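# Rotate steel cup under dial indicator by half a turn

## Task

Rotate the steel cup that sits beneath the dial indicator by 180 degrees on its fixture, then release it so neither gripper is holding it.

## Robot and tools

Robot: two arms, left_arm and right_arm, each with six joints in this order: waist, shoulder, elbow, wrist pitch, wrist yaw, wrist roll, plus a two-finger gripper. The fingers extend along the gripper's +z axis and close along its y axis. The reported hand point lies midway between the finger pads, roughly 1 cm short of the fingertips.

Frame: every pose in a result uses one common scene frame. Origin is on the table surface midway between the arms, +z is up, +x reaches out across the table, and left_arm sits toward +y. The arm names do not tell you which side of a camera picture they appear on. Reported hand positions can be somewhat wrong, more so when an arm is stretched far out.

Tool execute_actions. Argument actions is a list holding zero or one item; pictures (boolean, optional) turns camera images on or off for that result.
- Empty list: no command, just returns the current state.
- Move: {"rows": [...], "steps": n}. rows holds 1 to 15 rows; steps is 1 to 15 (default 15), each step lasting 1/30 s. Row k is used on step k; if rows run out, the final row repeats.
- Wait: {"steps": n} with no rows, n up to 300. It returns when n steps have passed since the previous result, and your own reply time eats into that count.
A refused call sends nothing to the robot.

Row layout: one list of 14 numbers covering both arms, each in [-1, 1], always all 14 even if one arm stays put. First seven are left_arm: waist, shoulder, elbow, wrist pitch, wrist yaw, wrist roll, opening. Next seven are right_arm in the same order.

Joint numbers are scaled offsets, not poses. A value of 1.0 equals 1.264 rad for waist, 1.32 shoulder, 1.276 elbow, 1.83 wrist pitch, 1.686 wrist yaw, 2.022 wrist roll. Each offset is measured from the joint angles printed in the latest result that shows joint angles; before any such result exists in the scene, and for the second or later call inside one reply, it is measured from where the arm is when that action begins. Rows are not cumulative: every row counts from that same reference. So a row of zeros is not idle; it pulls the arm back to the reference angles.

Joint ranges in rad (both arms): waist -2.880 to 2.880, shoulder 0.000 to 3.142, elbow 0.000 to 3.019, wrist pitch -1.693 to 1.571, wrist yaw -1.571 to 1.571, wrist roll -2.094 to 2.094. A request more than 0.019 rad beyond a stated end gets the call refused. The true end may differ from the stated one by up to 0.019 rad; a request beyond it is clipped there and the result prints "joint sent to its limit" (possibly about an earlier, still-running action). Absence of that line does not prove more travel is available.

Opening is absolute, not an offset: +1 fully open, -1 closed. Between the extremes the fingers go to where grip_measured would equal your number. To hold something, command about 0.03 below its grip_measured; a smaller gap grips more gently. Pad force tops out near 50 to 62 N (lower on some grippers, and lower on parts thinner than about 2 mm); first contact can spike briefly. Each gripper's reading carries its own fixed error of up to about 1 mm.

Sagging: arms can droop under zero offsets. To keep an arm in place, in a reply's first call send offsets that reach its intended angles, use zeros in later calls of that reply, and overshoot further if a joint keeps falling short.

Speed limits: each step, a joint's target is held within a fixed lead of its measured angle: 0.264 rad waist, 0.32 shoulder, 0.276 elbow, 0.33 wrist pitch, 0.186 wrist yaw, 0.522 wrist roll. If targets would move the gripper over 70 mm from its measured spot, all of that arm's targets are pulled back proportionally. Big offsets therefore take several actions or waits.

Between calls the arms keep heading for the last row sent, until everything nearly stops (slow or blocked counts as stopped) or a step is HELD; after that only a new action moves them on. Fingers still in motion finish moving.

Result lines: state line "left_arm: … | right_arm: …" with end_effector_position (m) and end_effector_quat_wxyz. Joint positions / Joint velocities: one block per arm, six joints (rad, rad/s) then finger-pad gap (m, m/s; 0.094 m when fully open). grip_measured: measured opening on the command scale. "joint command not followed": a clearance check altered or blocked joint targets on some steps, the rest of the row still ran. HELD marks steps where your row was wholly or partly not sent. MOTOR HOT appears from 85 °C; at 100 °C an OVER-TEMPERATURE FAULT makes that arm and its gripper go limp until cooled, so avoid holding loads for long, including while thinking.

Tool zoom_image: camera is "cam_high" or "cam_low"; region is [x0, y0, x1, y1] in pixels of that camera's latest image, origin top-left, at most 504 by 504. Both cameras give 504x504 images; cam_high is wide (fovy about 94 deg), cam_low narrow (about 49 deg).

Tool finished_scene: argument scene is the current scene's number. It ends the scene permanently and reports whether the goal was met; the cup must be turned and released, and stay so. Replying without any tool call ends the run.

Avoid: knocking or placing anything off the table, dropping or slipping the cup, slamming, hard shoves, and the two arms striking or pressing on each other. Occasional outside tugs on held parts or nudges to loose objects may happen. Quick, smooth, low-effort motion is preferred.

Each tool is called after "Request:" in YAML: its name, and indented under it one key for each argument.

## Session

Request:
execute_actions:
  actions: []

Scene clock: 0.00 s of 4800.00 s.
left_arm: end_effector_position=(+0.3192, +0.5788, +0.2406) grip_measured=+1.000 end_effector_quat_wxyz=(-0.051, +0.886, -0.424, -0.178) | right_arm: end_effector_position=(+0.5720, -0.1804, +0.1805) grip_measured=+1.000 end_effector_quat_wxyz=(-0.276, +0.852, -0.446, +0.005)
Joint positions: left_arm=[ 0.495  1.584  1.495 -1.545 -0.368 -1.574  0.094] | right_arm=[ 0.283  1.633  1.344 -0.918 -0.433 -1.942  0.094]
Joint velocities: left_arm=[ 0.005 -0.005 -0.007 -0.022 -0.007  0.095  0.   ] | right_arm=[-0.005  0.015  0.007 -0.007  0.051 -0.051  0.   ]
Motor temperatures (°C, as the motors report them): left_arm=[31 31 30 30 33 32] | right_arm=[32 30 34 32 31 33]

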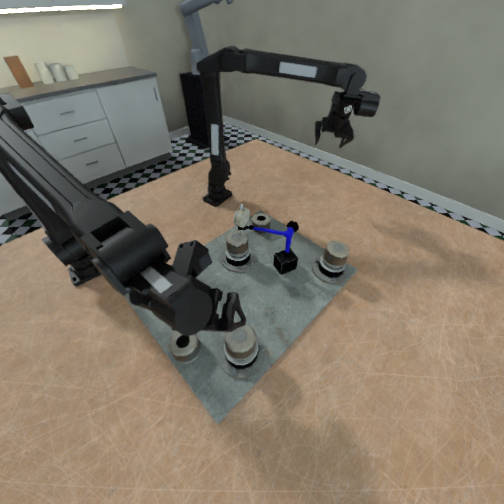

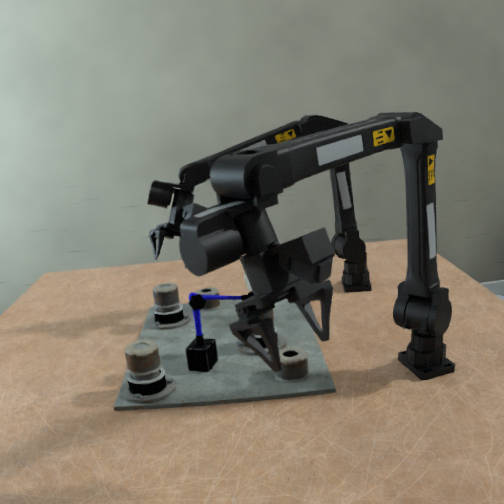

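Request:
zoom_image:
  camera: "cam_high"
  region: [190, 180, 370, 300]

Request:
zoom_image:
  camera: "cam_low"
  region: [100, 260, 350, 420]

Region (190, 180, 370, 300) of cam_high's 504x504 image, scaled by 2.800, with more detail than that image has.

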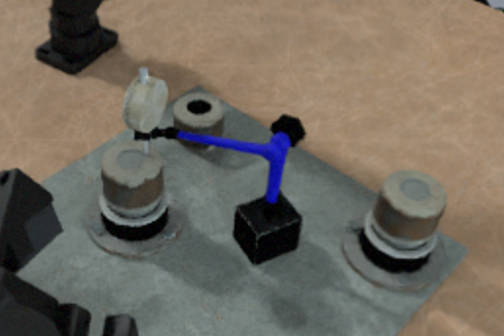

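Region (100, 260, 350, 420) of cam_low's 504x504 image, scaled by 2.016, with more detail than that image has; it fills the top 323 rows of this view, and the rest is white.

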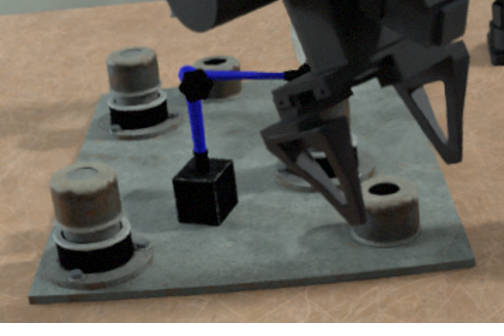

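Request:
execute_actions:
  actions:
    - {"rows": [[0.4,0,0,0,0.218,0,1,-0.4,0,0,0,0.257,0,1]], "steps": 15}

Request:
execute_actions:
  actions:
    - {"steps": 30}

Scene clock: 9.57 s of 4800.00 s.
left_arm: end_effector_position=(+0.1492, +0.6743, +0.2281) grip_measured=+1.000 end_effector_quat_wxyz=(+0.031, +0.986, -0.162, -0.009) | right_arm: end_effector_position=(+0.5722, -0.4970, +0.1655) grip_measured=+1.000 end_effector_quat_wxyz=(-0.082, +0.725, -0.665, +0.161)
Joint positions: left_arm=[ 1.05   1.584  1.493 -1.545 -0.008 -1.574  0.094] | right_arm=[-0.158  1.633  1.344 -0.918 -0.006 -1.942  0.094]
Joint velocities: left_arm=[ 0.015 -0.015  0.007 -0.012  0.007 -0.022  0.   ] | right_arm=[-1.206 -0.005 -0.012 -0.017  0.168  0.037  0.   ]
Motor temperatures (°C, as the motors report them): left_arm=[32 32 33 30 33 32] | right_arm=[32 31 37 32 31 33]
Steps of this call (steps 1 to 90: nothing new was sent; then 6.07 s passed at rest; steps 91 to 105: all 15 steps of this action). Readings (joint positions):
91: left_arm=[0.507 1.584 1.495 -1.545 -0.306 -1.574] | right_arm=[0.279 1.633 1.344 -0.918 -0.397 -1.942]
92: left_arm=[0.527 1.584 1.495 -1.545 -0.235 -1.574] | right_arm=[0.270 1.633 1.344 -0.918 -0.355 -1.942]
94: left_arm=[0.604 1.584 1.494 -1.545 -0.105 -1.574] | right_arm=[0.232 1.633 1.344 -0.918 -0.269 -1.942]
98: left_arm=[0.804 1.584 1.493 -1.545 -0.022 -1.574] | right_arm=[0.114 1.633 1.344 -0.918 -0.105 -1.942]
105: the state above

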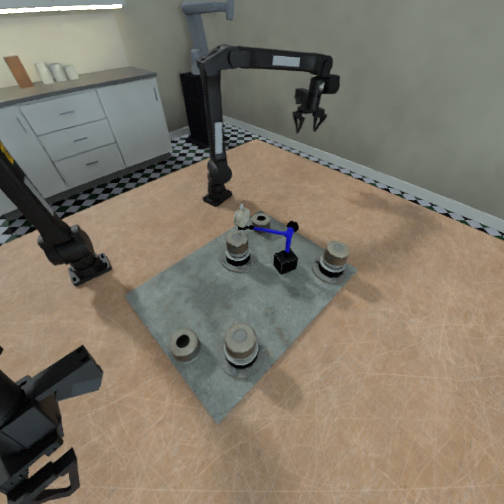

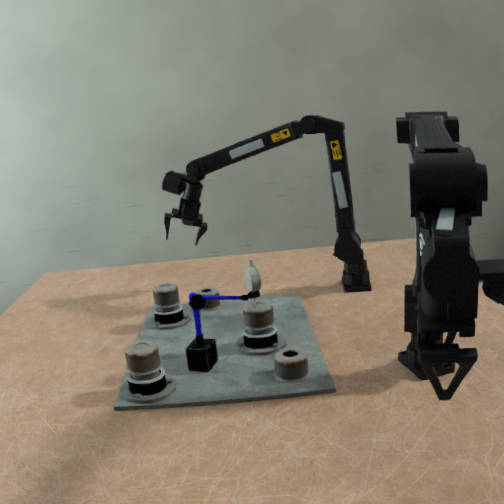

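Scene clock: 10.57 s of 4800.00 s.
left_arm: end_effector_position=(+0.1696, +0.6669, +0.2281) grip_measured=+1.000 end_effector_quat_wxyz=(+0.032, +0.982, -0.184, -0.008) | right_arm: end_effector_position=(+0.5589, -0.5367, +0.1655) grip_measured=+1.000 end_effector_quat_wxyz=(-0.073, +0.700, -0.691, +0.165)
Joint positions: left_arm=[ 1.005  1.584  1.493 -1.545 -0.003 -1.574  0.094] | right_arm=[-0.23   1.633  1.344 -0.918  0.002 -1.942  0.094]
Joint velocities: left_arm=[-0.005 -0.005  0.007  0.012  0.007 -0.037  0.   ] | right_arm=[ 0.005 -0.005 -0.007  0.002  0.007 -0.037  0.   ]
Motor temperatures (°C, as the motors report them): left_arm=[32 32 33 30 33 32] | right_arm=[32 31 37 32 31 33]
Steps of this call (steps 1 to 30: the robot went on to your last target). Readings (joint positions):
1: left_arm=[1.049 1.584 1.493 -1.545 -0.007 -1.574] | right_arm=[-0.195 1.633 1.344 -0.918 -0.001 -1.942]
2: left_arm=[1.042 1.584 1.493 -1.545 -0.007 -1.574] | right_arm=[-0.226 1.633 1.344 -0.918 0.002 -1.942]
4: left_arm=[1.026 1.584 1.493 -1.545 -0.005 -1.574] | right_arm=[-0.264 1.633 1.344 -0.918 0.005 -1.942]
8: left_arm=[1.005 1.584 1.493 -1.545 -0.003 -1.574] | right_arm=[-0.259 1.633 1.344 -0.918 0.004 -1.942]
30: the state above
All arms were judged still, so your last target was given up. Only a new action makes them travel on or press farther. Fingers that are still opening or closing keep moving.

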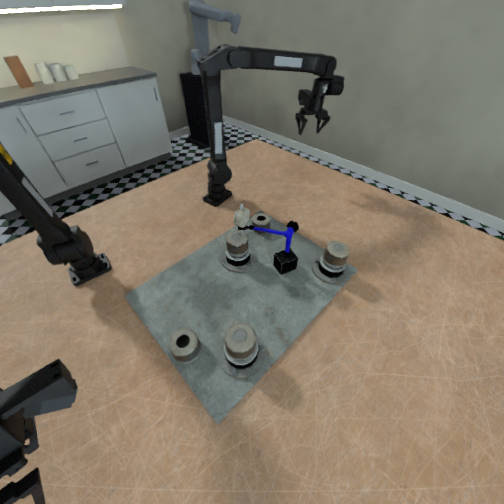

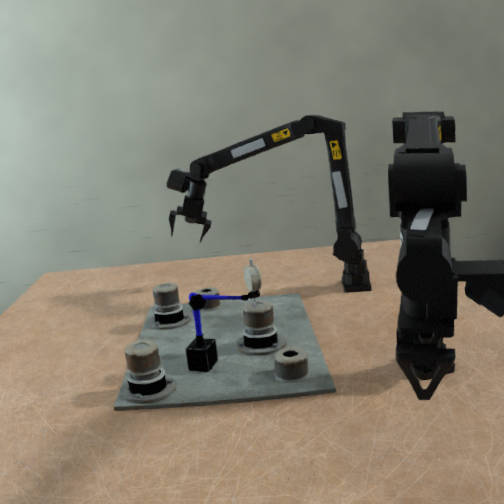

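Request:
execute_actions:
  actions:
    - {"rows": [[0,-0.1,-0.1,0.1,0,0.1,1,0,0.01,-0.04,0.1,0,0.1,1],[0,-0.2,-0.2,0.2,0,0.2,1,0,0.02,-0.08,0.2,0,0.2,1],[0,-0.3,-0.3,0.3,0,0.3,1,0,0.03,-0.12,0.3,0,0.3,1],[0,-0.4,-0.4,0.4,0,0.4,1,0,0.04,-0.16,0.4,0,0.4,1],[0,-0.5,-0.5,0.5,0,0.5,1,0,0.05,-0.2,0.5,0,0.5,1],[0,-0.6,-0.6,0.6,0,0.6,1,0,0.05,-0.25,0.6,0,0.6,1],[0,-0.7,-0.7,0.7,0,0.7,1,0,0.05,-0.3,0.7,0,0.7,1],[0,-0.8,-0.8,0.8,0,0.78,1,0,0.05,-0.35,0.8,0,0.8,1],[0,-0.9,-0.9,0.84,0,0.78,1,0,0.05,-0.4,0.9,0,0.9,1],[0,-1,-1,0.84,0,0.78,1,0,0.05,-0.426,0.993,0,0.96,1]], "steps": 15}
  pictures: false

Request:
execute_actions:
  actions:
    - {"steps": 45}

Scene clock: 30.30 s of 4800.00 s.
left_arm: end_effector_position=(+0.1088, +0.5121, +0.2371) grip_measured=+1.000 end_effector_quat_wxyz=(+0.585, -0.508, +0.560, +0.293) | right_arm: end_effector_position=(+0.5772, -0.5453, +0.0769) grip_measured=+0.999 end_effector_quat_wxyz=(+0.474, -0.110, +0.835, -0.257)
Joint positions: left_arm=[ 1.005  0.223  0.202 -0.123 -0.003 -0.273  0.094] | right_arm=[-0.232  1.724  0.756  0.536  0.004 -0.625  0.094]
Joint velocities: left_arm=[-0.005 -1.021 -0.73   1.101 -0.007  1.663  0.   ] | right_arm=[-0.015  0.083  0.002  2.322  0.022  2.264 -0.001]
Motor temperatures (°C, as the motors report them): left_arm=[32 33 34 30 33 32] | right_arm=[32 32 39 32 31 33]
Steps of this call (steps 1 to 90: nothing new was sent; then 16.23 s passed at rest; steps 91 to 105: all 15 steps of this action). Readings (joint positions):
91: left_arm=[1.005 1.573 1.473 -1.510 -0.003 -1.546] | right_arm=[-0.230 1.632 1.334 -0.887 0.002 -1.913]
92: left_arm=[1.005 1.536 1.412 -1.413 -0.003 -1.482] | right_arm=[-0.230 1.629 1.310 -0.800 0.002 -1.851]
94: left_arm=[1.005 1.398 1.209 -1.180 -0.003 -1.293] | right_arm=[-0.230 1.631 1.239 -0.576 0.002 -1.661]
98: left_arm=[1.005 0.987 0.781 -0.761 -0.003 -0.904] | right_arm=[-0.230 1.659 1.032 -0.145 0.002 -1.283]
105: the state above

Scene clock: 31.80 s of 4800.00 s.
left_arm: end_effector_position=(+0.1108, +0.5172, +0.2377) grip_measured=+1.000 end_effector_quat_wxyz=(+0.553, -0.425, +0.612, +0.372) | right_arm: end_effector_position=(+0.6008, -0.5541, +0.1795) grip_measured=+0.999 end_effector_quat_wxyz=(+0.677, +0.125, +0.713, -0.130)
Joint positions: left_arm=[ 1.005  0.257  0.186 -0.041 -0.003 -0.015  0.094] | right_arm=[-0.232  1.698  0.77   0.88   0.004 -0.016  0.094]
Joint velocities: left_arm=[-0.005 -0.005 -0.002 -0.022 -0.051 -0.022  0.   ] | right_arm=[-0.015  0.005 -0.017  0.007 -0.037  0.037  0.   ]
Motor temperatures (°C, as the motors report them): left_arm=[32 33 35 30 33 32] | right_arm=[32 32 39 32 31 33]
Steps of this call (steps 1 to 45: the robot went on to your last target). Readings (joint positions):
1: left_arm=[1.005 0.206 0.187 -0.093 -0.003 -0.221] | right_arm=[-0.232 1.724 0.757 0.617 0.004 -0.546]
2: left_arm=[1.005 0.210 0.186 -0.075 -0.003 -0.179] | right_arm=[-0.232 1.722 0.758 0.698 0.004 -0.461]
4: left_arm=[1.005 0.232 0.186 -0.046 -0.003 -0.120] | right_arm=[-0.232 1.716 0.763 0.816 0.004 -0.302]
8: left_arm=[1.005 0.257 0.186 -0.043 -0.003 -0.058] | right_arm=[-0.232 1.699 0.770 0.877 0.004 -0.132]
45: the state above
All arms were judged still, so your last target was given up. Only a new action makes them travel on or press farther. Fingers that are still opening or closing keep moving.

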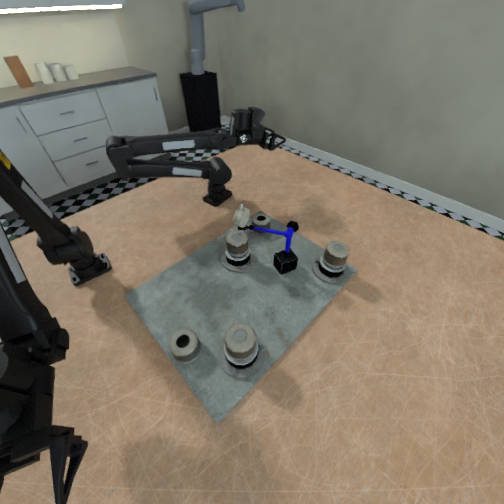

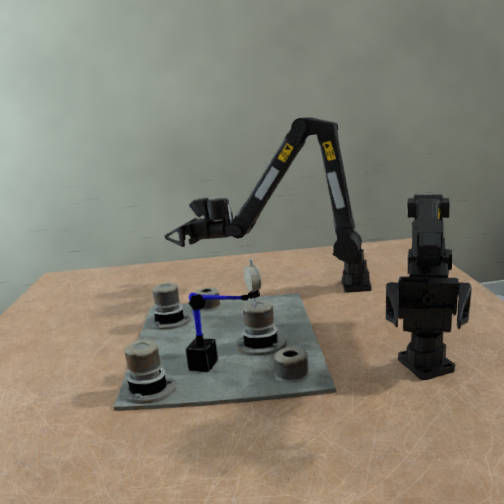

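Request:
execute_actions:
  actions:
    - {"rows": [[0,0,0,0,0,0,1,0,0.003,-0.02,0.03,-0.04,0.01,1],[0,0,0,0,0,0,1,0,0.006,-0.04,0.06,-0.09,0.01,1],[0,0,0,0,0,0,1,0,0.009,-0.065,0.09,-0.13,0.01,1],[0,0,0,0,0,0,1,0,0.012,-0.09,0.115,-0.18,0.01,1],[0,0,0,0,0,0,1,0,0.015,-0.115,0.14,-0.22,0.01,1],[0,0,0,0,0,0,1,0,0.018,-0.14,0.16,-0.27,0.01,1],[0,0,0,0,0,0,1,0,0.021,-0.165,0.18,-0.31,0.01,1],[0,0,0,0,0,0,1,0,0.024,-0.19,0.2,-0.36,0.01,1],[0,0,0,0,0,0,1,0,0.027,-0.215,0.22,-0.40,0.01,1],[0,0,0,0,0,0,1,0,0.03,-0.24,0.24,-0.45,0.01,1],[0,0,0,0,0,0,1,0,0.033,-0.26,0.26,-0.49,0.01,1],[0,0,0,0,0,0,1,0,0.036,-0.28,0.275,-0.54,0.01,1],[0,0,0,0,0,0,1,0,0.039,-0.3,0.29,-0.58,0.01,1],[0,0,0,0,0,0,1,0,0.042,-0.31,0.3,-0.62,0.01,1],[0,0,0,0,0,0,1,0,0.042,-0.32,0.303,-0.652,0.01,1]], "steps": 15}
  pictures: false

Request:
execute_actions:
  actions:
    - {"steps": 20}

Scene clock: 49.20 s of 4800.00 s.
left_arm: end_effector_position=(+0.1108, +0.5172, +0.2377) grip_measured=+1.000 end_effector_quat_wxyz=(+0.553, -0.425, +0.612, +0.372) | right_arm: end_effector_position=(+0.4482, -0.3370, +0.1192) grip_measured=+1.000 end_effector_quat_wxyz=(+0.670, -0.244, +0.662, +0.232)
Joint positions: left_arm=[ 1.005  0.257  0.186 -0.041 -0.003 -0.015  0.094] | right_arm=[-0.232  1.746  0.38   1.377 -1.047 -0.01   0.094]
Joint velocities: left_arm=[-0.005 -0.015  0.002  0.007 -0.066  0.051  0.   ] | right_arm=[ 0.005  0.112 -0.554  0.554 -1.502 -0.007  0.001]
Motor temperatures (°C, as the motors report them): left_arm=[32 32 38 31 33 32] | right_arm=[32 33 39 32 31 33]
Steps of this call (steps 1 to 90: nothing new was sent; then 13.90 s passed at rest; steps 91 to 105: all 15 steps of this action). Readings (joint positions):
91: left_arm=[1.005 0.257 0.186 -0.041 -0.003 -0.015] | right_arm=[-0.232 1.698 0.768 0.886 -0.026 -0.014]
92: left_arm=[1.005 0.257 0.186 -0.041 -0.003 -0.015] | right_arm=[-0.232 1.698 0.759 0.907 -0.088 -0.013]
94: left_arm=[1.005 0.257 0.186 -0.041 -0.003 -0.015] | right_arm=[-0.232 1.698 0.721 0.987 -0.233 -0.012]
98: left_arm=[1.005 0.257 0.186 -0.041 -0.003 -0.015] | right_arm=[-0.232 1.703 0.590 1.154 -0.535 -0.011]
105: the state above

Scene clock: 49.87 s of 4800.00 s.
left_arm: end_effector_position=(+0.1108, +0.5172, +0.2377) grip_measured=+1.000 end_effector_quat_wxyz=(+0.553, -0.425, +0.612, +0.372) | right_arm: end_effector_position=(+0.4320, -0.3267, +0.1165) grip_measured=+1.000 end_effector_quat_wxyz=(+0.665, -0.260, +0.655, +0.247)
Joint positions: left_arm=[ 1.005  0.257  0.186 -0.041 -0.003 -0.015  0.094] | right_arm=[-0.232  1.75   0.349  1.414 -1.095 -0.01   0.094]
Joint velocities: left_arm=[ 0.005 -0.005 -0.022 -0.002  0.022 -0.051  0.   ] | right_arm=[-0.005 -0.005  0.002 -0.017  0.095  0.022  0.001]
Motor temperatures (°C, as the motors report them): left_arm=[32 32 38 31 33 32] | right_arm=[32 33 39 32 31 33]
Steps of this call (steps 1 to 20: the robot went on to your last target). Readings (joint positions):
1: left_arm=[1.005 0.257 0.186 -0.041 -0.003 -0.015] | right_arm=[-0.232 1.749 0.363 1.392 -1.079 -0.010]
2: left_arm=[1.005 0.257 0.186 -0.041 -0.003 -0.015] | right_arm=[-0.232 1.750 0.353 1.400 -1.090 -0.010]
4: left_arm=[1.005 0.257 0.186 -0.041 -0.003 -0.015] | right_arm=[-0.232 1.750 0.349 1.408 -1.095 -0.010]
8: left_arm=[1.005 0.257 0.186 -0.041 -0.003 -0.015] | right_arm=[-0.232 1.750 0.349 1.413 -1.095 -0.010]
20: the state above

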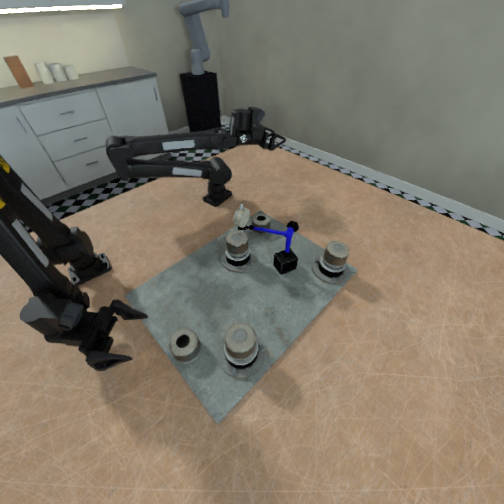

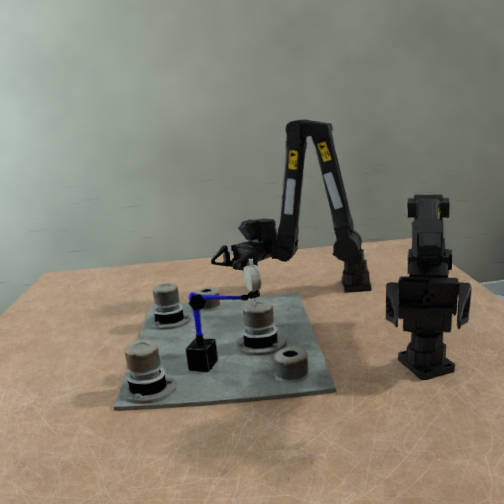

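Request:
execute_actions:
  actions:
    - {"rows": [[0,-0.01,-0.01,0,0,0,1,0.02,0,0.008,0.01,0,0,1],[0,-0.02,-0.02,0,0,0,1,0.05,0,0.008,0.01,0,0,1],[0,-0.04,-0.03,0,0,0,1,0.09,0,0.008,0.01,0,0,1],[0,-0.05,-0.04,0,0,0,1,0.13,0,0.008,0.01,0,0,1],[0,-0.07,-0.05,0,0,0,1,0.18,0,0.008,0.01,0,0,1],[0,-0.08,-0.06,0,0,0,1,0.23,0,0.008,0.01,0,0,1],[0,-0.1,-0.07,0,0,0,1,0.28,0,0.008,0.01,0,0,1],[0,-0.11,-0.08,0,0,0,1,0.33,0,0.008,0.01,0,0,1],[0,-0.13,-0.09,0,0,0,1,0.38,0,0.008,0.01,0,0,1],[0,-0.14,-0.1,0,0,0,1,0.42,0,0.008,0.01,0,0,1],[0,-0.16,-0.11,0,0,0,1,0.46,0,0.008,0.01,0,0,1],[0,-0.17,-0.12,0,0,0,1,0.49,0,0.008,0.01,0,0,1],[0,-0.18,-0.13,0,0,0,1,0.51,0,0.008,0.01,0,0,1],[0,-0.19,-0.14,0,0,0,1,0.525,0,0.008,0.01,0,0,1]], "steps": 15}
  pictures: false

Request:
execute_actions:
  actions:
    - {"steps": 20}

Scene clock: 54.63 s of 4800.00 s.
left_arm: end_effector_position=(+0.1023, +0.4955, +0.1945) grip_measured=+1.000 end_effector_quat_wxyz=(+0.567, -0.416, +0.599, +0.382) | right_arm: end_effector_position=(+0.3400, -0.0796, +0.1170) grip_measured=+1.000 end_effector_quat_wxyz=(+0.548, -0.461, +0.533, +0.451)
Joint positions: left_arm=[ 1.005  0.057  0.033 -0.041 -0.003 -0.015  0.094] | right_arm=[ 0.433  1.75   0.352  1.414 -1.096 -0.01   0.094]
Joint velocities: left_arm=[ 0.015  0.034 -0.022 -0.007 -0.007 -0.037  0.   ] | right_arm=[ 0.747 -0.015 -0.002 -0.007 -0.095 -0.066  0.   ]
Motor temperatures (°C, as the motors report them): left_arm=[31 32 38 31 33 32] | right_arm=[32 32 38 32 31 33]
A step of this action was HELD (marked below), so the robot has no last target. An arm can still carry out its HELD step.
Steps of this call (steps 1 to 15: the robot went on to your last target; steps 16 to 90: nothing new was sent; then 1.27 s passed at rest; steps 91 to 105: all 15 steps of this action). Readings (joint positions):
91: left_arm=[1.005 0.257 0.184 -0.041 -0.003 -0.015] | right_arm=[-0.232 1.750 0.349 1.414 -1.095 -0.010]
92: left_arm=[1.005 0.255 0.180 -0.041 -0.003 -0.015] | right_arm=[-0.227 1.750 0.349 1.414 -1.094 -0.010]
94: left_arm=[1.005 0.236 0.161 -0.041 -0.003 -0.015] | right_arm=[-0.190 1.750 0.349 1.414 -1.093 -0.010]
98: left_arm=[1.005 0.155 0.101 -0.041 -0.003 -0.015] | right_arm=[0.024 1.750 0.349 1.414 -1.092 -0.010]
103: left_arm=[1.005 0.059 0.039 -0.041 -0.003 -0.015] | right_arm=[0.356 1.750 0.352 1.414 -1.093 -0.010] HELD
104: left_arm=[1.005 0.056 0.034 -0.041 -0.003 -0.015] | right_arm=[0.402 1.750 0.352 1.414 -1.095 -0.010] HELD
105: the state above HELD
joint command not followed: on one or more control steps a check withheld the commanded joint targets of the left arm, and it was not sent them on those steps. On the call's last step the targets were still withheld.
cause: the commanded joint targets would bring two parts of the arm too close to each other (its shoulder (the part past joint 1) and its forearm (the part past joint 3), with joints 2 (shoulder) and 3 (elbow) between them); next, command targets that bring no two parts of the arm closer together.

Scene clock: 55.30 s of 4800.00 s.
left_arm: end_effector_position=(+0.1023, +0.4955, +0.1942) grip_measured=+1.000 end_effector_quat_wxyz=(+0.567, -0.417, +0.600, +0.381) | right_arm: end_effector_position=(+0.3362, -0.0752, +0.1170) grip_measured=+1.000 end_effector_quat_wxyz=(+0.545, -0.464, +0.530, +0.455)
Joint positions: left_arm=[ 1.005  0.059  0.033 -0.041 -0.003 -0.015  0.094] | right_arm=[ 0.448  1.75   0.352  1.414 -1.097 -0.01   0.094]
Joint velocities: left_arm=[-0.005 -0.024 -0.017 -0.017 -0.051 -0.037  0.   ] | right_arm=[-0.024 -0.015 -0.002 -0.002 -0.051  0.066  0.   ]
Motor temperatures (°C, as the motors report them): left_arm=[31 32 38 31 33 32] | right_arm=[32 32 38 32 31 33]
Steps of this call (steps 1 to 20: nothing new was sent). Readings (joint positions):
1: left_arm=[1.005 0.058 0.033 -0.041 -0.003 -0.015] | right_arm=[0.451 1.750 0.352 1.414 -1.097 -0.010]
2: left_arm=[1.005 0.058 0.033 -0.041 -0.003 -0.015] | right_arm=[0.456 1.750 0.352 1.414 -1.097 -0.010]
4: left_arm=[1.005 0.059 0.033 -0.041 -0.003 -0.015] | right_arm=[0.452 1.750 0.352 1.414 -1.097 -0.010]
8: left_arm=[1.005 0.059 0.033 -0.041 -0.003 -0.015] | right_arm=[0.448 1.750 0.352 1.414 -1.097 -0.010]
20: the state above

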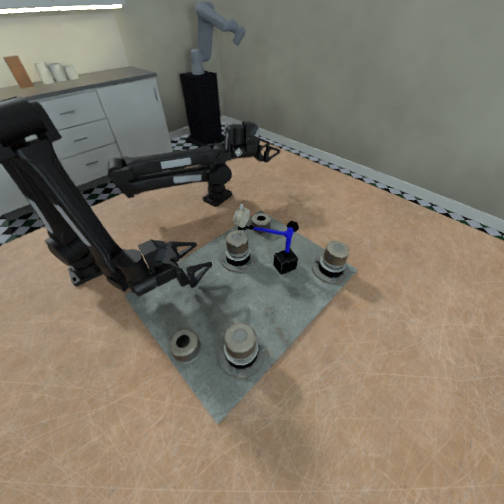

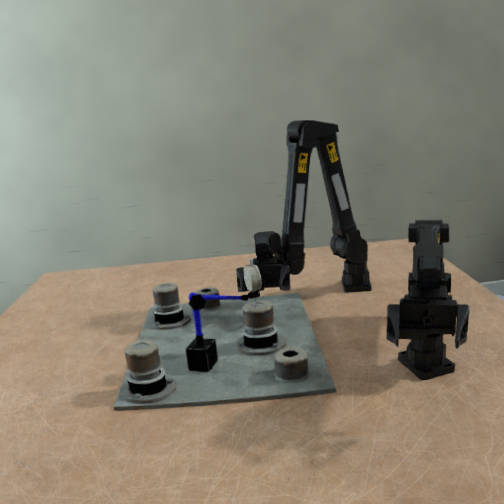

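Request:
zoom_image:
  camera: "cam_low"
  region: [190, 230, 330, 370]

Request:
zoom_image:
  camera: "cam_high"
  region: [150, 190, 290, 310]

Region (190, 230, 330, 370) of cam_low's 504x504 image, scaled by 3.600, with more detail than that image has.

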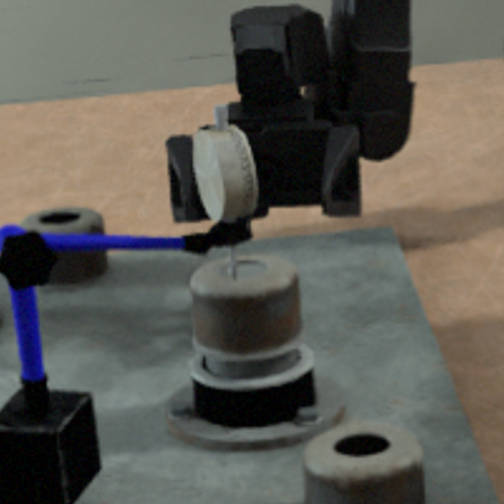

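Region (150, 190, 290, 310) of cam_high's 504x504 image, scaled by 3.600, with more detail than that image has; it fills the top 432 rows of this view, and the rest is white.

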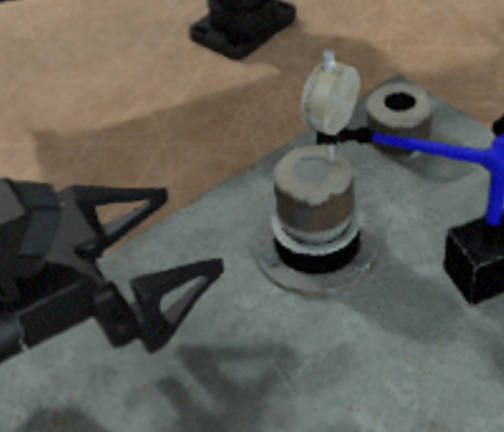

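Request:
execute_actions:
  actions:
    - {"rows": [[0,0,0.03,0,0,0,1,0.008,0.01,0.012,0.012,0.006,0,1],[0,0,0.03,0,0,0,1,0.016,0.02,0.018,0.015,0.012,0,1],[0,0,0.03,0,0,0,1,0.025,0.031,0.024,0.018,0.018,0,1],[0,0,0.03,0,0,0,1,0.034,0.042,0.03,0.021,0.025,0,1],[0,0,0.03,0,0,0,1,0.043,0.054,0.037,0.024,0.032,0,1],[0,0,0.03,0,0,0,1,0.052,0.066,0.044,0.027,0.039,0,1],[0,0,0.03,0,0,0,1,0.061,0.077,0.051,0.03,0.046,0,1],[0,0,0.03,0,0,0,1,0.07,0.088,0.058,0.033,0.052,0,1],[0,0,0.03,0,0,0,1,0.079,0.1,0.065,0.036,0.059,0,1],[0,0,0.03,0,0,0,1,0.088,0.111,0.072,0.04,0.066,0,1],[0,0,0.03,0,0,0,1,0.097,0.122,0.078,0.043,0.072,0,1],[0,0,0.03,0,0,0,1,0.105,0.132,0.084,0.046,0.078,0,1],[0,0,0.03,0,0,0,1,0.111,0.14,0.089,0.048,0.083,0,1],[0,0,0.03,0,0,0,1,0.115,0.145,0.092,0.05,0.086,0,1]], "steps": 15}
  pictures: false

Request:
execute_actions:
  actions:
    - {"steps": 20}

Request:
zoom_image:
  camera: "cam_low"
  region: [190, 230, 330, 370]

Request:
zoom_image:
  camera: "cam_high"
  region: [150, 190, 290, 310]

Scene clock: 63.53 s of 4800.00 s.
left_arm: end_effector_position=(+0.1023, +0.4955, +0.1942) grip_measured=+1.000 end_effector_quat_wxyz=(+0.567, -0.417, +0.600, +0.381) | right_arm: end_effector_position=(+0.3527, -0.0268, +0.0801) grip_measured=+1.000 end_effector_quat_wxyz=(+0.541, -0.459, +0.539, +0.454)
Joint positions: left_arm=[ 1.005  0.059  0.033 -0.041 -0.003 -0.015  0.094] | right_arm=[ 0.576  1.93   0.45   1.477 -0.956 -0.01   0.094]
Joint velocities: left_arm=[-0.015 -0.005 -0.012  0.012  0.037 -0.066  0.   ] | right_arm=[ 0.2    0.239  0.139  0.066  0.095 -0.037  0.   ]
Motor temperatures (°C, as the motors report them): left_arm=[31 32 38 31 33 32] | right_arm=[32 32 37 32 31 33]
Steps of this call (steps 1 to 90: nothing new was sent; then 4.73 s passed at rest; steps 91 to 105: all 15 steps of this action). Readings (joint positions):
91: left_arm=[1.005 0.059 0.033 -0.041 -0.003 -0.015] | right_arm=[0.448 1.750 0.352 1.414 -1.093 -0.010]
92: left_arm=[1.005 0.059 0.033 -0.041 -0.003 -0.015] | right_arm=[0.448 1.751 0.352 1.415 -1.085 -0.010]
94: left_arm=[1.005 0.059 0.033 -0.041 -0.003 -0.015] | right_arm=[0.453 1.762 0.355 1.424 -1.066 -0.010]
98: left_arm=[1.005 0.059 0.033 -0.041 -0.003 -0.015] | right_arm=[0.493 1.823 0.386 1.445 -1.020 -0.010]
105: the state above

Scene clock: 64.20 s of 4800.00 s.
left_arm: end_effector_position=(+0.1023, +0.4955, +0.1942) grip_measured=+1.000 end_effector_quat_wxyz=(+0.567, -0.417, +0.600, +0.381) | right_arm: end_effector_position=(+0.3514, -0.0235, +0.0781) grip_measured=+1.000 end_effector_quat_wxyz=(+0.540, -0.461, +0.537, +0.456)
Joint positions: left_arm=[ 1.005  0.059  0.033 -0.041 -0.003 -0.015  0.094] | right_arm=[ 0.584  1.94   0.455  1.484 -0.953 -0.01   0.094]
Joint velocities: left_arm=[-0.005  0.015 -0.007 -0.017  0.022 -0.007  0.   ] | right_arm=[-0.005 -0.005 -0.017  0.007 -0.022 -0.066  0.   ]
Motor temperatures (°C, as the motors report them): left_arm=[31 32 38 31 33 32] | right_arm=[32 32 37 32 31 33]
Steps of this call (steps 1 to 20: the robot went on to your last target). Readings (joint positions):
1: left_arm=[1.005 0.059 0.033 -0.041 -0.003 -0.015] | right_arm=[0.581 1.936 0.453 1.479 -0.955 -0.010]
2: left_arm=[1.005 0.059 0.033 -0.041 -0.003 -0.015] | right_arm=[0.584 1.940 0.454 1.479 -0.954 -0.010]
4: left_arm=[1.005 0.059 0.033 -0.041 -0.003 -0.015] | right_arm=[0.584 1.940 0.454 1.481 -0.954 -0.010]
8: left_arm=[1.005 0.059 0.033 -0.041 -0.003 -0.015] | right_arm=[0.584 1.940 0.455 1.484 -0.953 -0.010]
20: the state above

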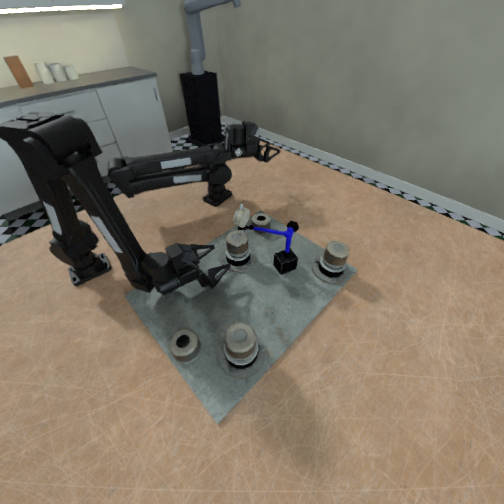

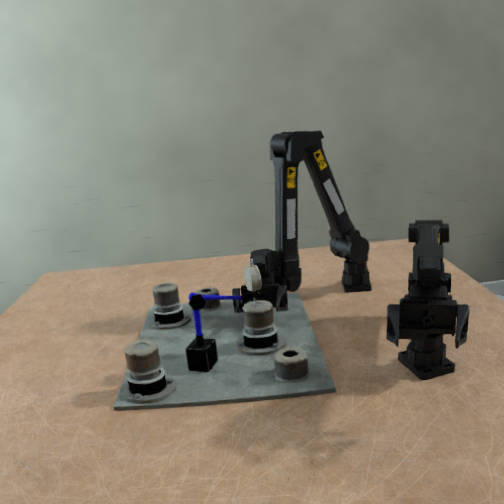

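Region (190, 230, 330, 370) of cam_low's 504x504 image, scaled by 3.600, with more detail than that image has.

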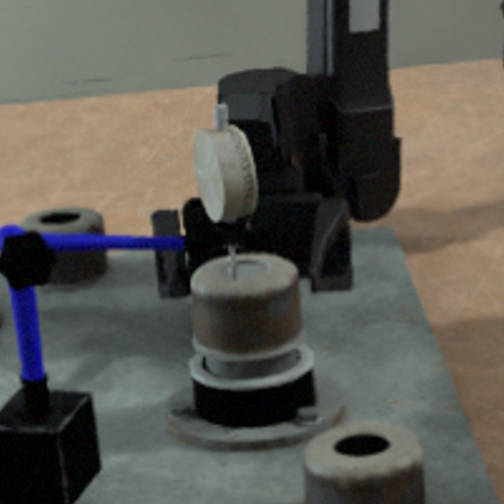

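Region (150, 190, 290, 310) of cam_high's 504x504 image, scaled by 3.600, with more detail than that image has; it fills the top 432 rows of this view, and the rest is white.

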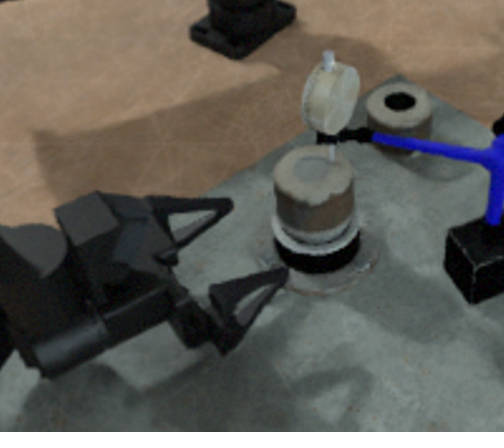

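Request:
execute_actions:
  actions:
    - {"rows": [[0,0,0,0,0,0,1,0.008,0.002,0.015,0.005,-0.004,0,1],[0,0,0,0,0,0,1,0.013,0.003,0.022,0.0,-0.008,0,1],[0,0,0,0,0,0,1,0.018,0.005,0.03,-0.004,-0.012,0,1],[0,0,0,0,0,0,1,0.023,0.006,0.038,-0.008,-0.016,0,1],[0,0,0,0,0,0,1,0.028,0.008,0.046,-0.013,-0.02,0,1],[0,0,0,0,0,0,1,0.033,0.009,0.054,-0.017,-0.024,0,1],[0,0,0,0,0,0,1,0.038,0.011,0.062,-0.022,-0.028,0,1],[0,0,0,0,0,0,1,0.043,0.013,0.07,-0.026,-0.032,0,1],[0,0,0,0,0,0,1,0.048,0.014,0.078,-0.031,-0.036,0,1],[0,0,0,0,0,0,1,0.053,0.016,0.086,-0.035,-0.04,0,1],[0,0,0,0,0,0,1,0.058,0.017,0.093,-0.04,-0.043,0,1],[0,0,0,0,0,0,1,0.062,0.019,0.1,-0.043,-0.046,0,1],[0,0,0,0,0,0,1,0.065,0.02,0.106,-0.046,-0.049,0,1],[0,0,0,0,0,0,1,0.068,0.021,0.11,-0.049,-0.051,0,1]], "steps": 15}
  pictures: false

Request:
execute_actions:
  actions:
    - {"steps": 15}

Request:
zoom_image:
  camera: "cam_low"
  region: [190, 230, 330, 370]

Request:
zoom_image:
  camera: "cam_high"
  region: [150, 190, 290, 310]

Scene clock: 74.00 s of 4800.00 s.
left_arm: end_effector_position=(+0.1023, +0.4955, +0.1942) grip_measured=+1.000 end_effector_quat_wxyz=(+0.567, -0.417, +0.600, +0.381) | right_arm: end_effector_position=(+0.3526, +0.0206, +0.0865) grip_measured=+1.000 end_effector_quat_wxyz=(-0.516, +0.503, -0.489, -0.492)
Joint positions: left_arm=[ 1.005  0.059  0.033 -0.041 -0.003 -0.015  0.094] | right_arm=[ 0.654  1.952  0.572  1.412 -1.035 -0.01   0.094]
Joint velocities: left_arm=[-0.015 -0.015 -0.002 -0.012 -0.066 -0.066  0.   ] | right_arm=[ 0.132  0.054  0.149 -0.134 -0.066  0.022  0.   ]
Motor temperatures (°C, as the motors report them): left_arm=[31 32 40 31 33 32] | right_arm=[32 32 36 32 31 33]
Steps of this call (steps 1 to 15: the robot went on to your last target; steps 16 to 90: nothing new was sent; then 6.30 s passed at rest; steps 91 to 105: all 15 steps of this action). Readings (joint positions):
91: left_arm=[1.005 0.059 0.033 -0.041 -0.003 -0.015] | right_arm=[0.584 1.940 0.455 1.484 -0.955 -0.010]
92: left_arm=[1.005 0.059 0.033 -0.041 -0.003 -0.015] | right_arm=[0.584 1.940 0.456 1.484 -0.961 -0.010]
94: left_arm=[1.005 0.059 0.033 -0.041 -0.003 -0.015] | right_arm=[0.586 1.940 0.463 1.483 -0.974 -0.010]
98: left_arm=[1.005 0.059 0.033 -0.041 -0.003 -0.015] | right_arm=[0.605 1.941 0.503 1.461 -1.000 -0.010]
105: the state above

Scene clock: 74.50 s of 4800.00 s.
left_arm: end_effector_position=(+0.1023, +0.4955, +0.1942) grip_measured=+1.000 end_effector_quat_wxyz=(+0.567, -0.417, +0.600, +0.381) | right_arm: end_effector_position=(+0.3518, +0.0236, +0.0852) grip_measured=+1.000 end_effector_quat_wxyz=(-0.512, +0.504, -0.489, -0.494)
Joint positions: left_arm=[ 1.005  0.059  0.033 -0.041 -0.003 -0.015  0.094] | right_arm=[ 0.66   1.956  0.578  1.405 -1.037 -0.01   0.094]
Joint velocities: left_arm=[ 0.005 -0.024  0.002 -0.017 -0.051  0.007  0.   ] | right_arm=[ 0.015 -0.015  0.017  0.017  0.022 -0.022  0.   ]
Motor temperatures (°C, as the motors report them): left_arm=[31 32 40 31 33 32] | right_arm=[32 32 36 32 31 33]
Steps of this call (steps 1 to 15: the robot went on to your last target). Readings (joint positions):
1: left_arm=[1.005 0.059 0.033 -0.041 -0.003 -0.015] | right_arm=[0.657 1.954 0.576 1.409 -1.036 -0.010]
2: left_arm=[1.005 0.059 0.033 -0.041 -0.003 -0.015] | right_arm=[0.659 1.955 0.578 1.407 -1.037 -0.010]
4: left_arm=[1.005 0.059 0.033 -0.041 -0.003 -0.015] | right_arm=[0.660 1.955 0.578 1.406 -1.037 -0.010]
8: left_arm=[1.005 0.059 0.033 -0.041 -0.003 -0.015] | right_arm=[0.660 1.955 0.578 1.405 -1.037 -0.010]
15: the state above
All arms were judged still, so your last target was given up. Only a new action makes them travel on or press farther. Fingers that are still opening or closing keep moving.

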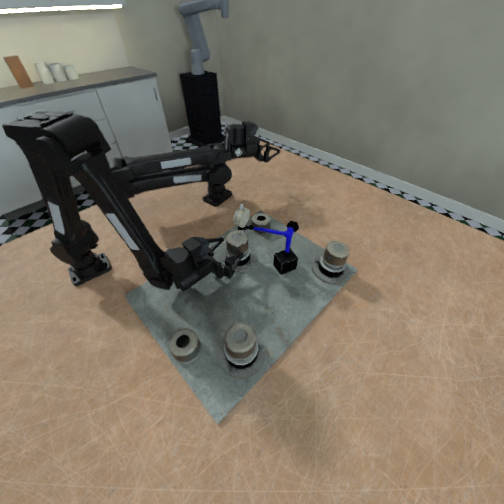

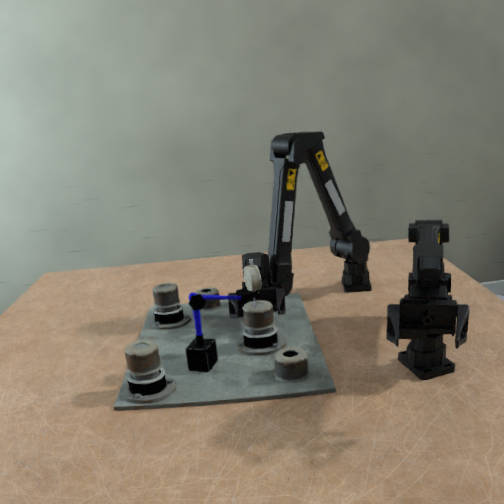

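Region (190, 230, 330, 370) of cam_low's 504x504 image, scaled by 3.600, with more detail than that image has.

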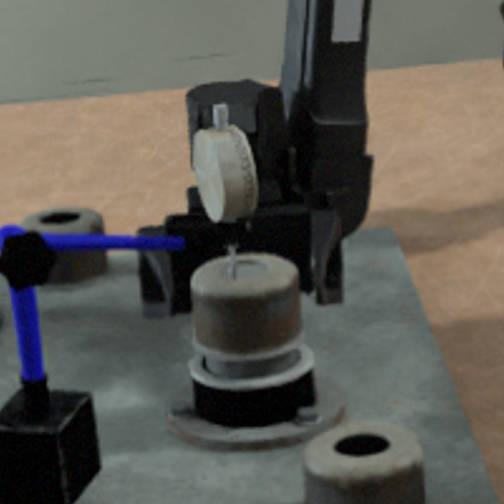

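Region (150, 190, 290, 310) of cam_high's 504x504 image, scaled by 3.600, with more detail than that image has; it fills the top 432 rows of this view, and the rest is white.

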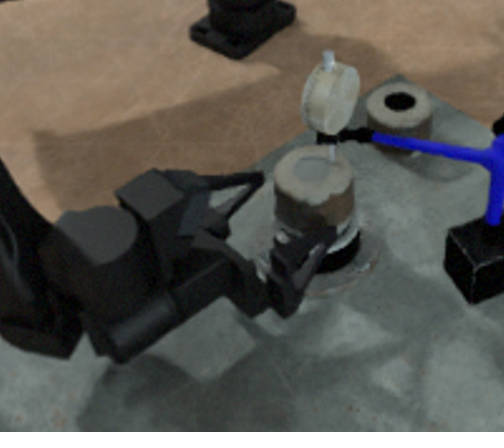

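Request:
execute_actions:
  actions:
    - {"rows": [[0,0,0,0,0,0,1,0.0,-0.008,0.015,-0.008,0.004,0,1],[0,0,0,0,0,0,1,0.002,-0.009,0.02,-0.013,0.008,0,1],[0,0,0,0,0,0,1,0.005,-0.01,0.025,-0.018,0.012,0,1],[0,0,0,0,0,0,1,0.009,-0.011,0.03,-0.023,0.015,0,1],[0,0,0,0,0,0,1,0.013,-0.012,0.034,-0.028,0.018,0,1],[0,0,0,0,0,0,1,0.018,-0.013,0.038,-0.033,0.02,0,1],[0,0,0,0,0,0,1,0.023,-0.014,0.042,-0.038,0.022,0,1],[0,0,0,0,0,0,1,0.028,-0.015,0.046,-0.043,0.024,0,1],[0,0,0,0,0,0,1,0.033,-0.016,0.05,-0.048,0.026,0,1],[0,0,0,0,0,0,1,0.038,-0.017,0.054,-0.052,0.028,0,1],[0,0,0,0,0,0,1,0.042,-0.017,0.057,-0.056,0.029,0,1],[0,0,0,0,0,0,1,0.046,-0.017,0.06,-0.06,0.03,0,1],[0,0,0,0,0,0,1,0.05,-0.017,0.062,-0.062,0.031,0,1]], "steps": 15}
  pictures: false

Request:
execute_actions:
  actions:
    - {"steps": 15}

Request:
zoom_image:
  camera: "cam_low"
  region: [190, 230, 330, 370]

Request:
zoom_image:
  camera: "cam_high"
  region: [150, 190, 290, 310]

Scene clock: 80.30 s of 4800.00 s.
left_arm: end_effector_position=(+0.1023, +0.4955, +0.1942) grip_measured=+1.000 end_effector_quat_wxyz=(+0.567, -0.417, +0.600, +0.381) | right_arm: end_effector_position=(+0.3601, +0.0492, +0.0836) grip_measured=+1.000 end_effector_quat_wxyz=(-0.498, +0.500, -0.504, -0.497)
Joint positions: left_arm=[ 1.005  0.059  0.033 -0.041 -0.003 -0.015  0.094] | right_arm=[ 0.706  1.952  0.631  1.306 -0.988 -0.01   0.094]
Joint velocities: left_arm=[-0.024  0.005 -0.012  0.012 -0.051 -0.007  0.   ] | right_arm=[ 0.171 -0.015  0.081 -0.056 -0.095 -0.081  0.   ]
Motor temperatures (°C, as the motors report them): left_arm=[31 32 39 31 33 32] | right_arm=[32 32 36 32 31 33]
Steps of this call (steps 1 to 90: nothing new was sent; then 2.30 s passed at rest; steps 91 to 105: all 15 steps of this action). Readings (joint positions):
91: left_arm=[1.005 0.059 0.033 -0.041 -0.003 -0.015] | right_arm=[0.660 1.956 0.578 1.405 -1.035 -0.010]
92: left_arm=[1.005 0.059 0.033 -0.041 -0.003 -0.015] | right_arm=[0.660 1.956 0.578 1.402 -1.031 -0.010]
94: left_arm=[1.005 0.059 0.033 -0.041 -0.003 -0.015] | right_arm=[0.660 1.956 0.580 1.389 -1.019 -0.010]
98: left_arm=[1.005 0.059 0.033 -0.041 -0.003 -0.015] | right_arm=[0.663 1.955 0.600 1.355 -1.002 -0.010]
105: the state above

Scene clock: 80.80 s of 4800.00 s.
left_arm: end_effector_position=(+0.1023, +0.4955, +0.1942) grip_measured=+1.000 end_effector_quat_wxyz=(+0.567, -0.417, +0.600, +0.381) | right_arm: end_effector_position=(+0.3580, +0.0525, +0.0846) grip_measured=+1.000 end_effector_quat_wxyz=(-0.497, +0.502, -0.502, -0.499)
Joint positions: left_arm=[ 1.005  0.059  0.033 -0.041 -0.003 -0.015  0.094] | right_arm=[ 0.714  1.951  0.634  1.303 -0.987 -0.01   0.094]
Joint velocities: left_arm=[ 0.005 -0.005  0.002  0.012 -0.037  0.007  0.   ] | right_arm=[ 0.015  0.005 -0.007  0.012 -0.022 -0.022  0.   ]
Motor temperatures (°C, as the motors report them): left_arm=[31 32 39 31 33 32] | right_arm=[32 32 36 32 31 33]
Steps of this call (steps 1 to 15: the robot went on to your last target). Readings (joint positions):
1: left_arm=[1.005 0.059 0.033 -0.041 -0.003 -0.015] | right_arm=[0.710 1.952 0.633 1.305 -0.988 -0.010]
2: left_arm=[1.005 0.059 0.033 -0.041 -0.003 -0.015] | right_arm=[0.713 1.952 0.634 1.304 -0.988 -0.010]
4: left_arm=[1.005 0.059 0.033 -0.041 -0.003 -0.015] | right_arm=[0.714 1.951 0.634 1.303 -0.988 -0.010]
8: left_arm=[1.005 0.059 0.033 -0.041 -0.003 -0.015] | right_arm=[0.714 1.951 0.634 1.303 -0.987 -0.010]
15: the state above
All arms were judged still, so your last target was given up. Only a new action makes them travel on or press farther. Fingers that are still opening or closing keep moving.

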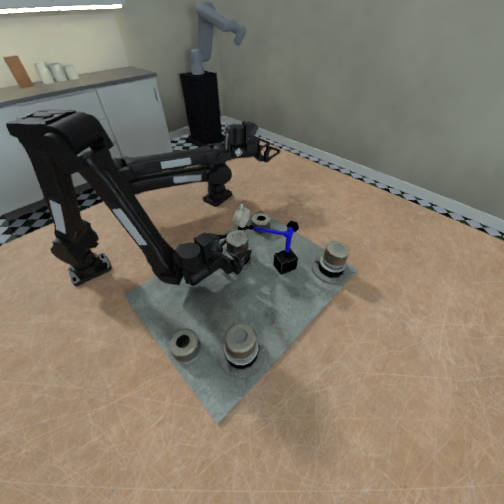

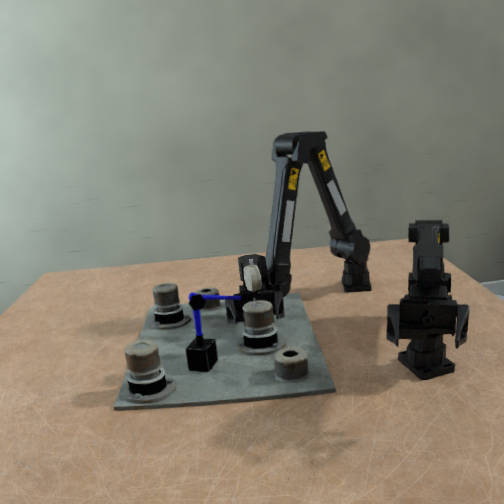

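Region (190, 230, 330, 370) of cam_low's 504x504 image, scaled by 3.600, with more detail than that image has.

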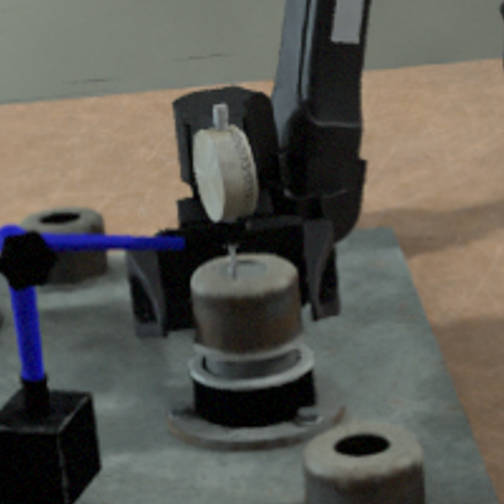

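Region (150, 190, 290, 310) of cam_high's 504x504 image, scaled by 3.600, with more detail than that image has; it fills the top 432 rows of this view, and the rest is white.

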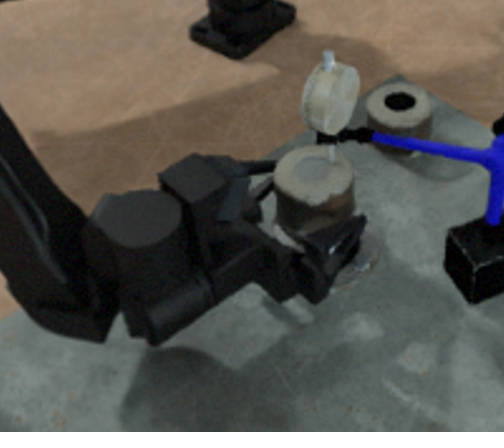

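Request:
execute_actions:
  actions:
    - {"rows": [[0,0,0,0,0,0,1,0,0,0.01,0,0,0,0.9],[0,0,0,0,0,0,1,0,0,0.01,0,0,0,0.85],[0,0,0,0,0,0,1,0,0,0.01,0,0,0,0.8],[0,0,0,0,0,0,1,0,0,0.01,0,0,0,0.75],[0,0,0,0,0,0,1,0,0,0.01,0,0,0,0.7],[0,0,0,0,0,0,1,0,0,0.01,0,0,0,0.65],[0,0,0,0,0,0,1,0,0,0.01,0,0,0,0.6],[0,0,0,0,0,0,1,0,0,0.01,0,0,0,0.55]], "steps": 15}

Request:
zoom_image:
  camera: "cam_low"
  region: [215, 270, 305, 360]

Request:
zoom_image:
  camera: "cam_high"
  region: [190, 200, 280, 290]

Scene clock: 84.53 s of 4800.00 s.
left_arm: end_effector_position=(+0.1023, +0.4955, +0.1942) grip_measured=+1.000 end_effector_quat_wxyz=(+0.567, -0.417, +0.600, +0.381) | right_arm: end_effector_position=(+0.3546, +0.0531, +0.0846) grip_measured=+0.552 end_effector_quat_wxyz=(-0.493, +0.506, -0.498, -0.503)
Joint positions: left_arm=[ 1.005  0.059  0.033 -0.041 -0.003 -0.015  0.094] | right_arm=[ 0.716  1.951  0.634  1.303 -1.003 -0.01   0.073]
Joint velocities: left_arm=[-0.024  0.005  0.002 -0.012 -0.007  0.022  0.   ] | right_arm=[-0.005 -0.005  0.007  0.002  0.066 -0.007  0.001]
Motor temperatures (°C, as the motors report them): left_arm=[31 32 39 31 33 32] | right_arm=[32 32 36 32 31 33]
Steps of this call (steps 1 to 90: nothing new was sent; then 0.23 s passed at rest; steps 91 to 105: all 15 steps of this action). Readings (joint positions):
91: left_arm=[1.005 0.059 0.033 -0.041 -0.003 -0.015] | right_arm=[0.714 1.951 0.634 1.303 -0.987 -0.010]
92: left_arm=[1.005 0.059 0.033 -0.041 -0.003 -0.015] | right_arm=[0.714 1.951 0.634 1.303 -0.987 -0.010]
94: left_arm=[1.005 0.059 0.033 -0.041 -0.003 -0.015] | right_arm=[0.714 1.951 0.634 1.303 -0.987 -0.010]
98: left_arm=[1.005 0.059 0.033 -0.041 -0.003 -0.015] | right_arm=[0.715 1.951 0.634 1.303 -1.001 -0.010]
105: the state above

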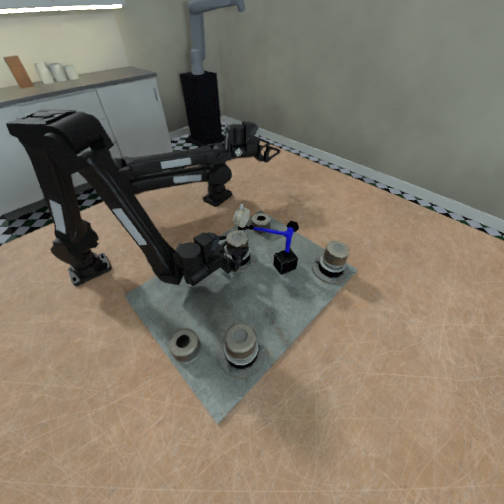

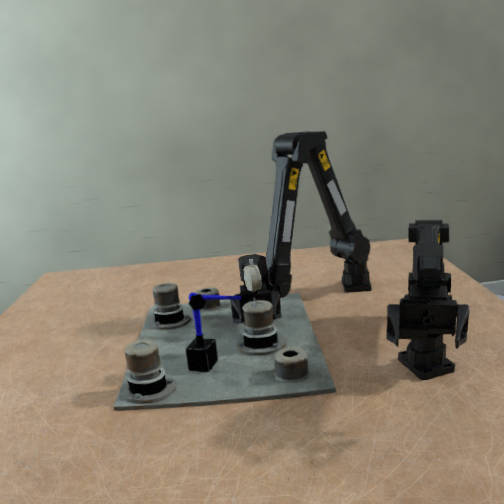

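Region (215, 270, 305, 360) of cam_low's 504x504 image, scaled by 5.600, with more detail than that image has.

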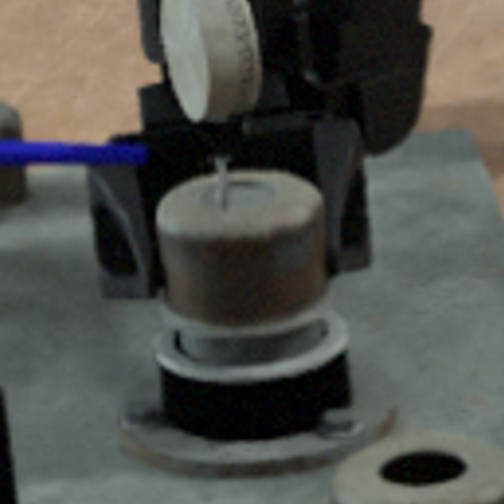

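Region (190, 200, 280, 290) of cam_high's 504x504 image, scaled by 5.600, with more detail than that image has.

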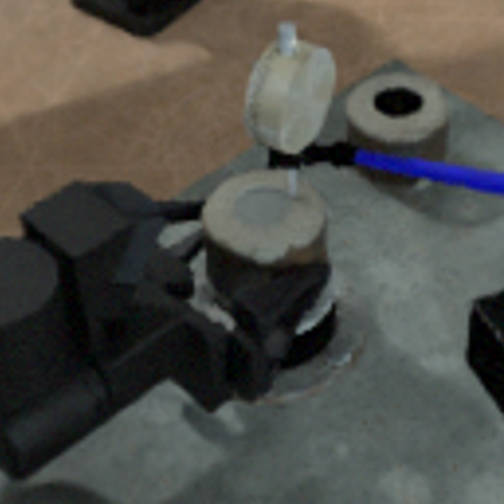

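Request:
execute_actions:
  actions:
    - {"rows": [[0,0,0,0,0,0,1,0,0,0.01,0,-0.005,0,0.52],[0,0,0,0,0,0,1,0,0,0.01,0,-0.008,0,0.5],[0,0,0,0,0,0,1,0,0,0.01,0,-0.01,0,0.48],[0,0,0,0,0,0,1,0,0,0.01,0,-0.012,0,0.46],[0,0,0,0,0,0,1,0,0,0.01,0,-0.012,0,0.44],[0,0,0,0,0,0,1,0,0,0.01,0,-0.012,0,0.42],[0,0,0,0,0,0,1,0,0,0.01,0,-0.012,0,0.40],[0,0,0,0,0,0,1,0,0,0.01,0,-0.012,0,0.38],[0,0,0,0,0,0,1,0,0,0.01,0,-0.012,0,0.36],[0,0,0,0,0,0,1,0,0,0.01,0,-0.012,0,0.34]], "steps": 15}
  pictures: false

Scene clock: 87.07 s of 4800.00 s.
left_arm: end_effector_position=(+0.1023, +0.4955, +0.1942) grip_measured=+1.000 end_effector_quat_wxyz=(+0.567, -0.417, +0.600, +0.381) | right_arm: end_effector_position=(+0.3522, +0.0530, +0.0846) grip_measured=+0.452 end_effector_quat_wxyz=(-0.489, +0.510, -0.494, -0.507)
Joint positions: left_arm=[ 1.005  0.059  0.033 -0.041 -0.003 -0.015  0.094] | right_arm=[ 0.716  1.951  0.634  1.303 -1.017 -0.01   0.068]
Joint velocities: left_arm=[-0.015 -0.005  0.012 -0.002 -0.051 -0.022  0.   ] | right_arm=[ 0.005 -0.005  0.012 -0.002 -0.037 -0.022  0.001]
Motor temperatures (°C, as the motors report them): left_arm=[31 32 39 31 33 32] | right_arm=[32 33 36 32 31 33]
Steps of this call (steps 1 to 15: the robot went on to your last target; steps 16 to 61: nothing new was sent; steps 62 to 76: all 15 steps of this action). Readings (joint positions):
62: left_arm=[1.005 0.059 0.033 -0.041 -0.003 -0.015] | right_arm=[0.716 1.951 0.634 1.303 -1.009 -0.010]
63: left_arm=[1.005 0.059 0.033 -0.041 -0.003 -0.015] | right_arm=[0.716 1.951 0.634 1.303 -1.013 -0.010]
65: left_arm=[1.005 0.059 0.033 -0.041 -0.003 -0.015] | right_arm=[0.716 1.951 0.634 1.303 -1.017 -0.010]
69: left_arm=[1.005 0.059 0.033 -0.041 -0.003 -0.015] | right_arm=[0.716 1.951 0.634 1.303 -1.017 -0.010]
76: the state above


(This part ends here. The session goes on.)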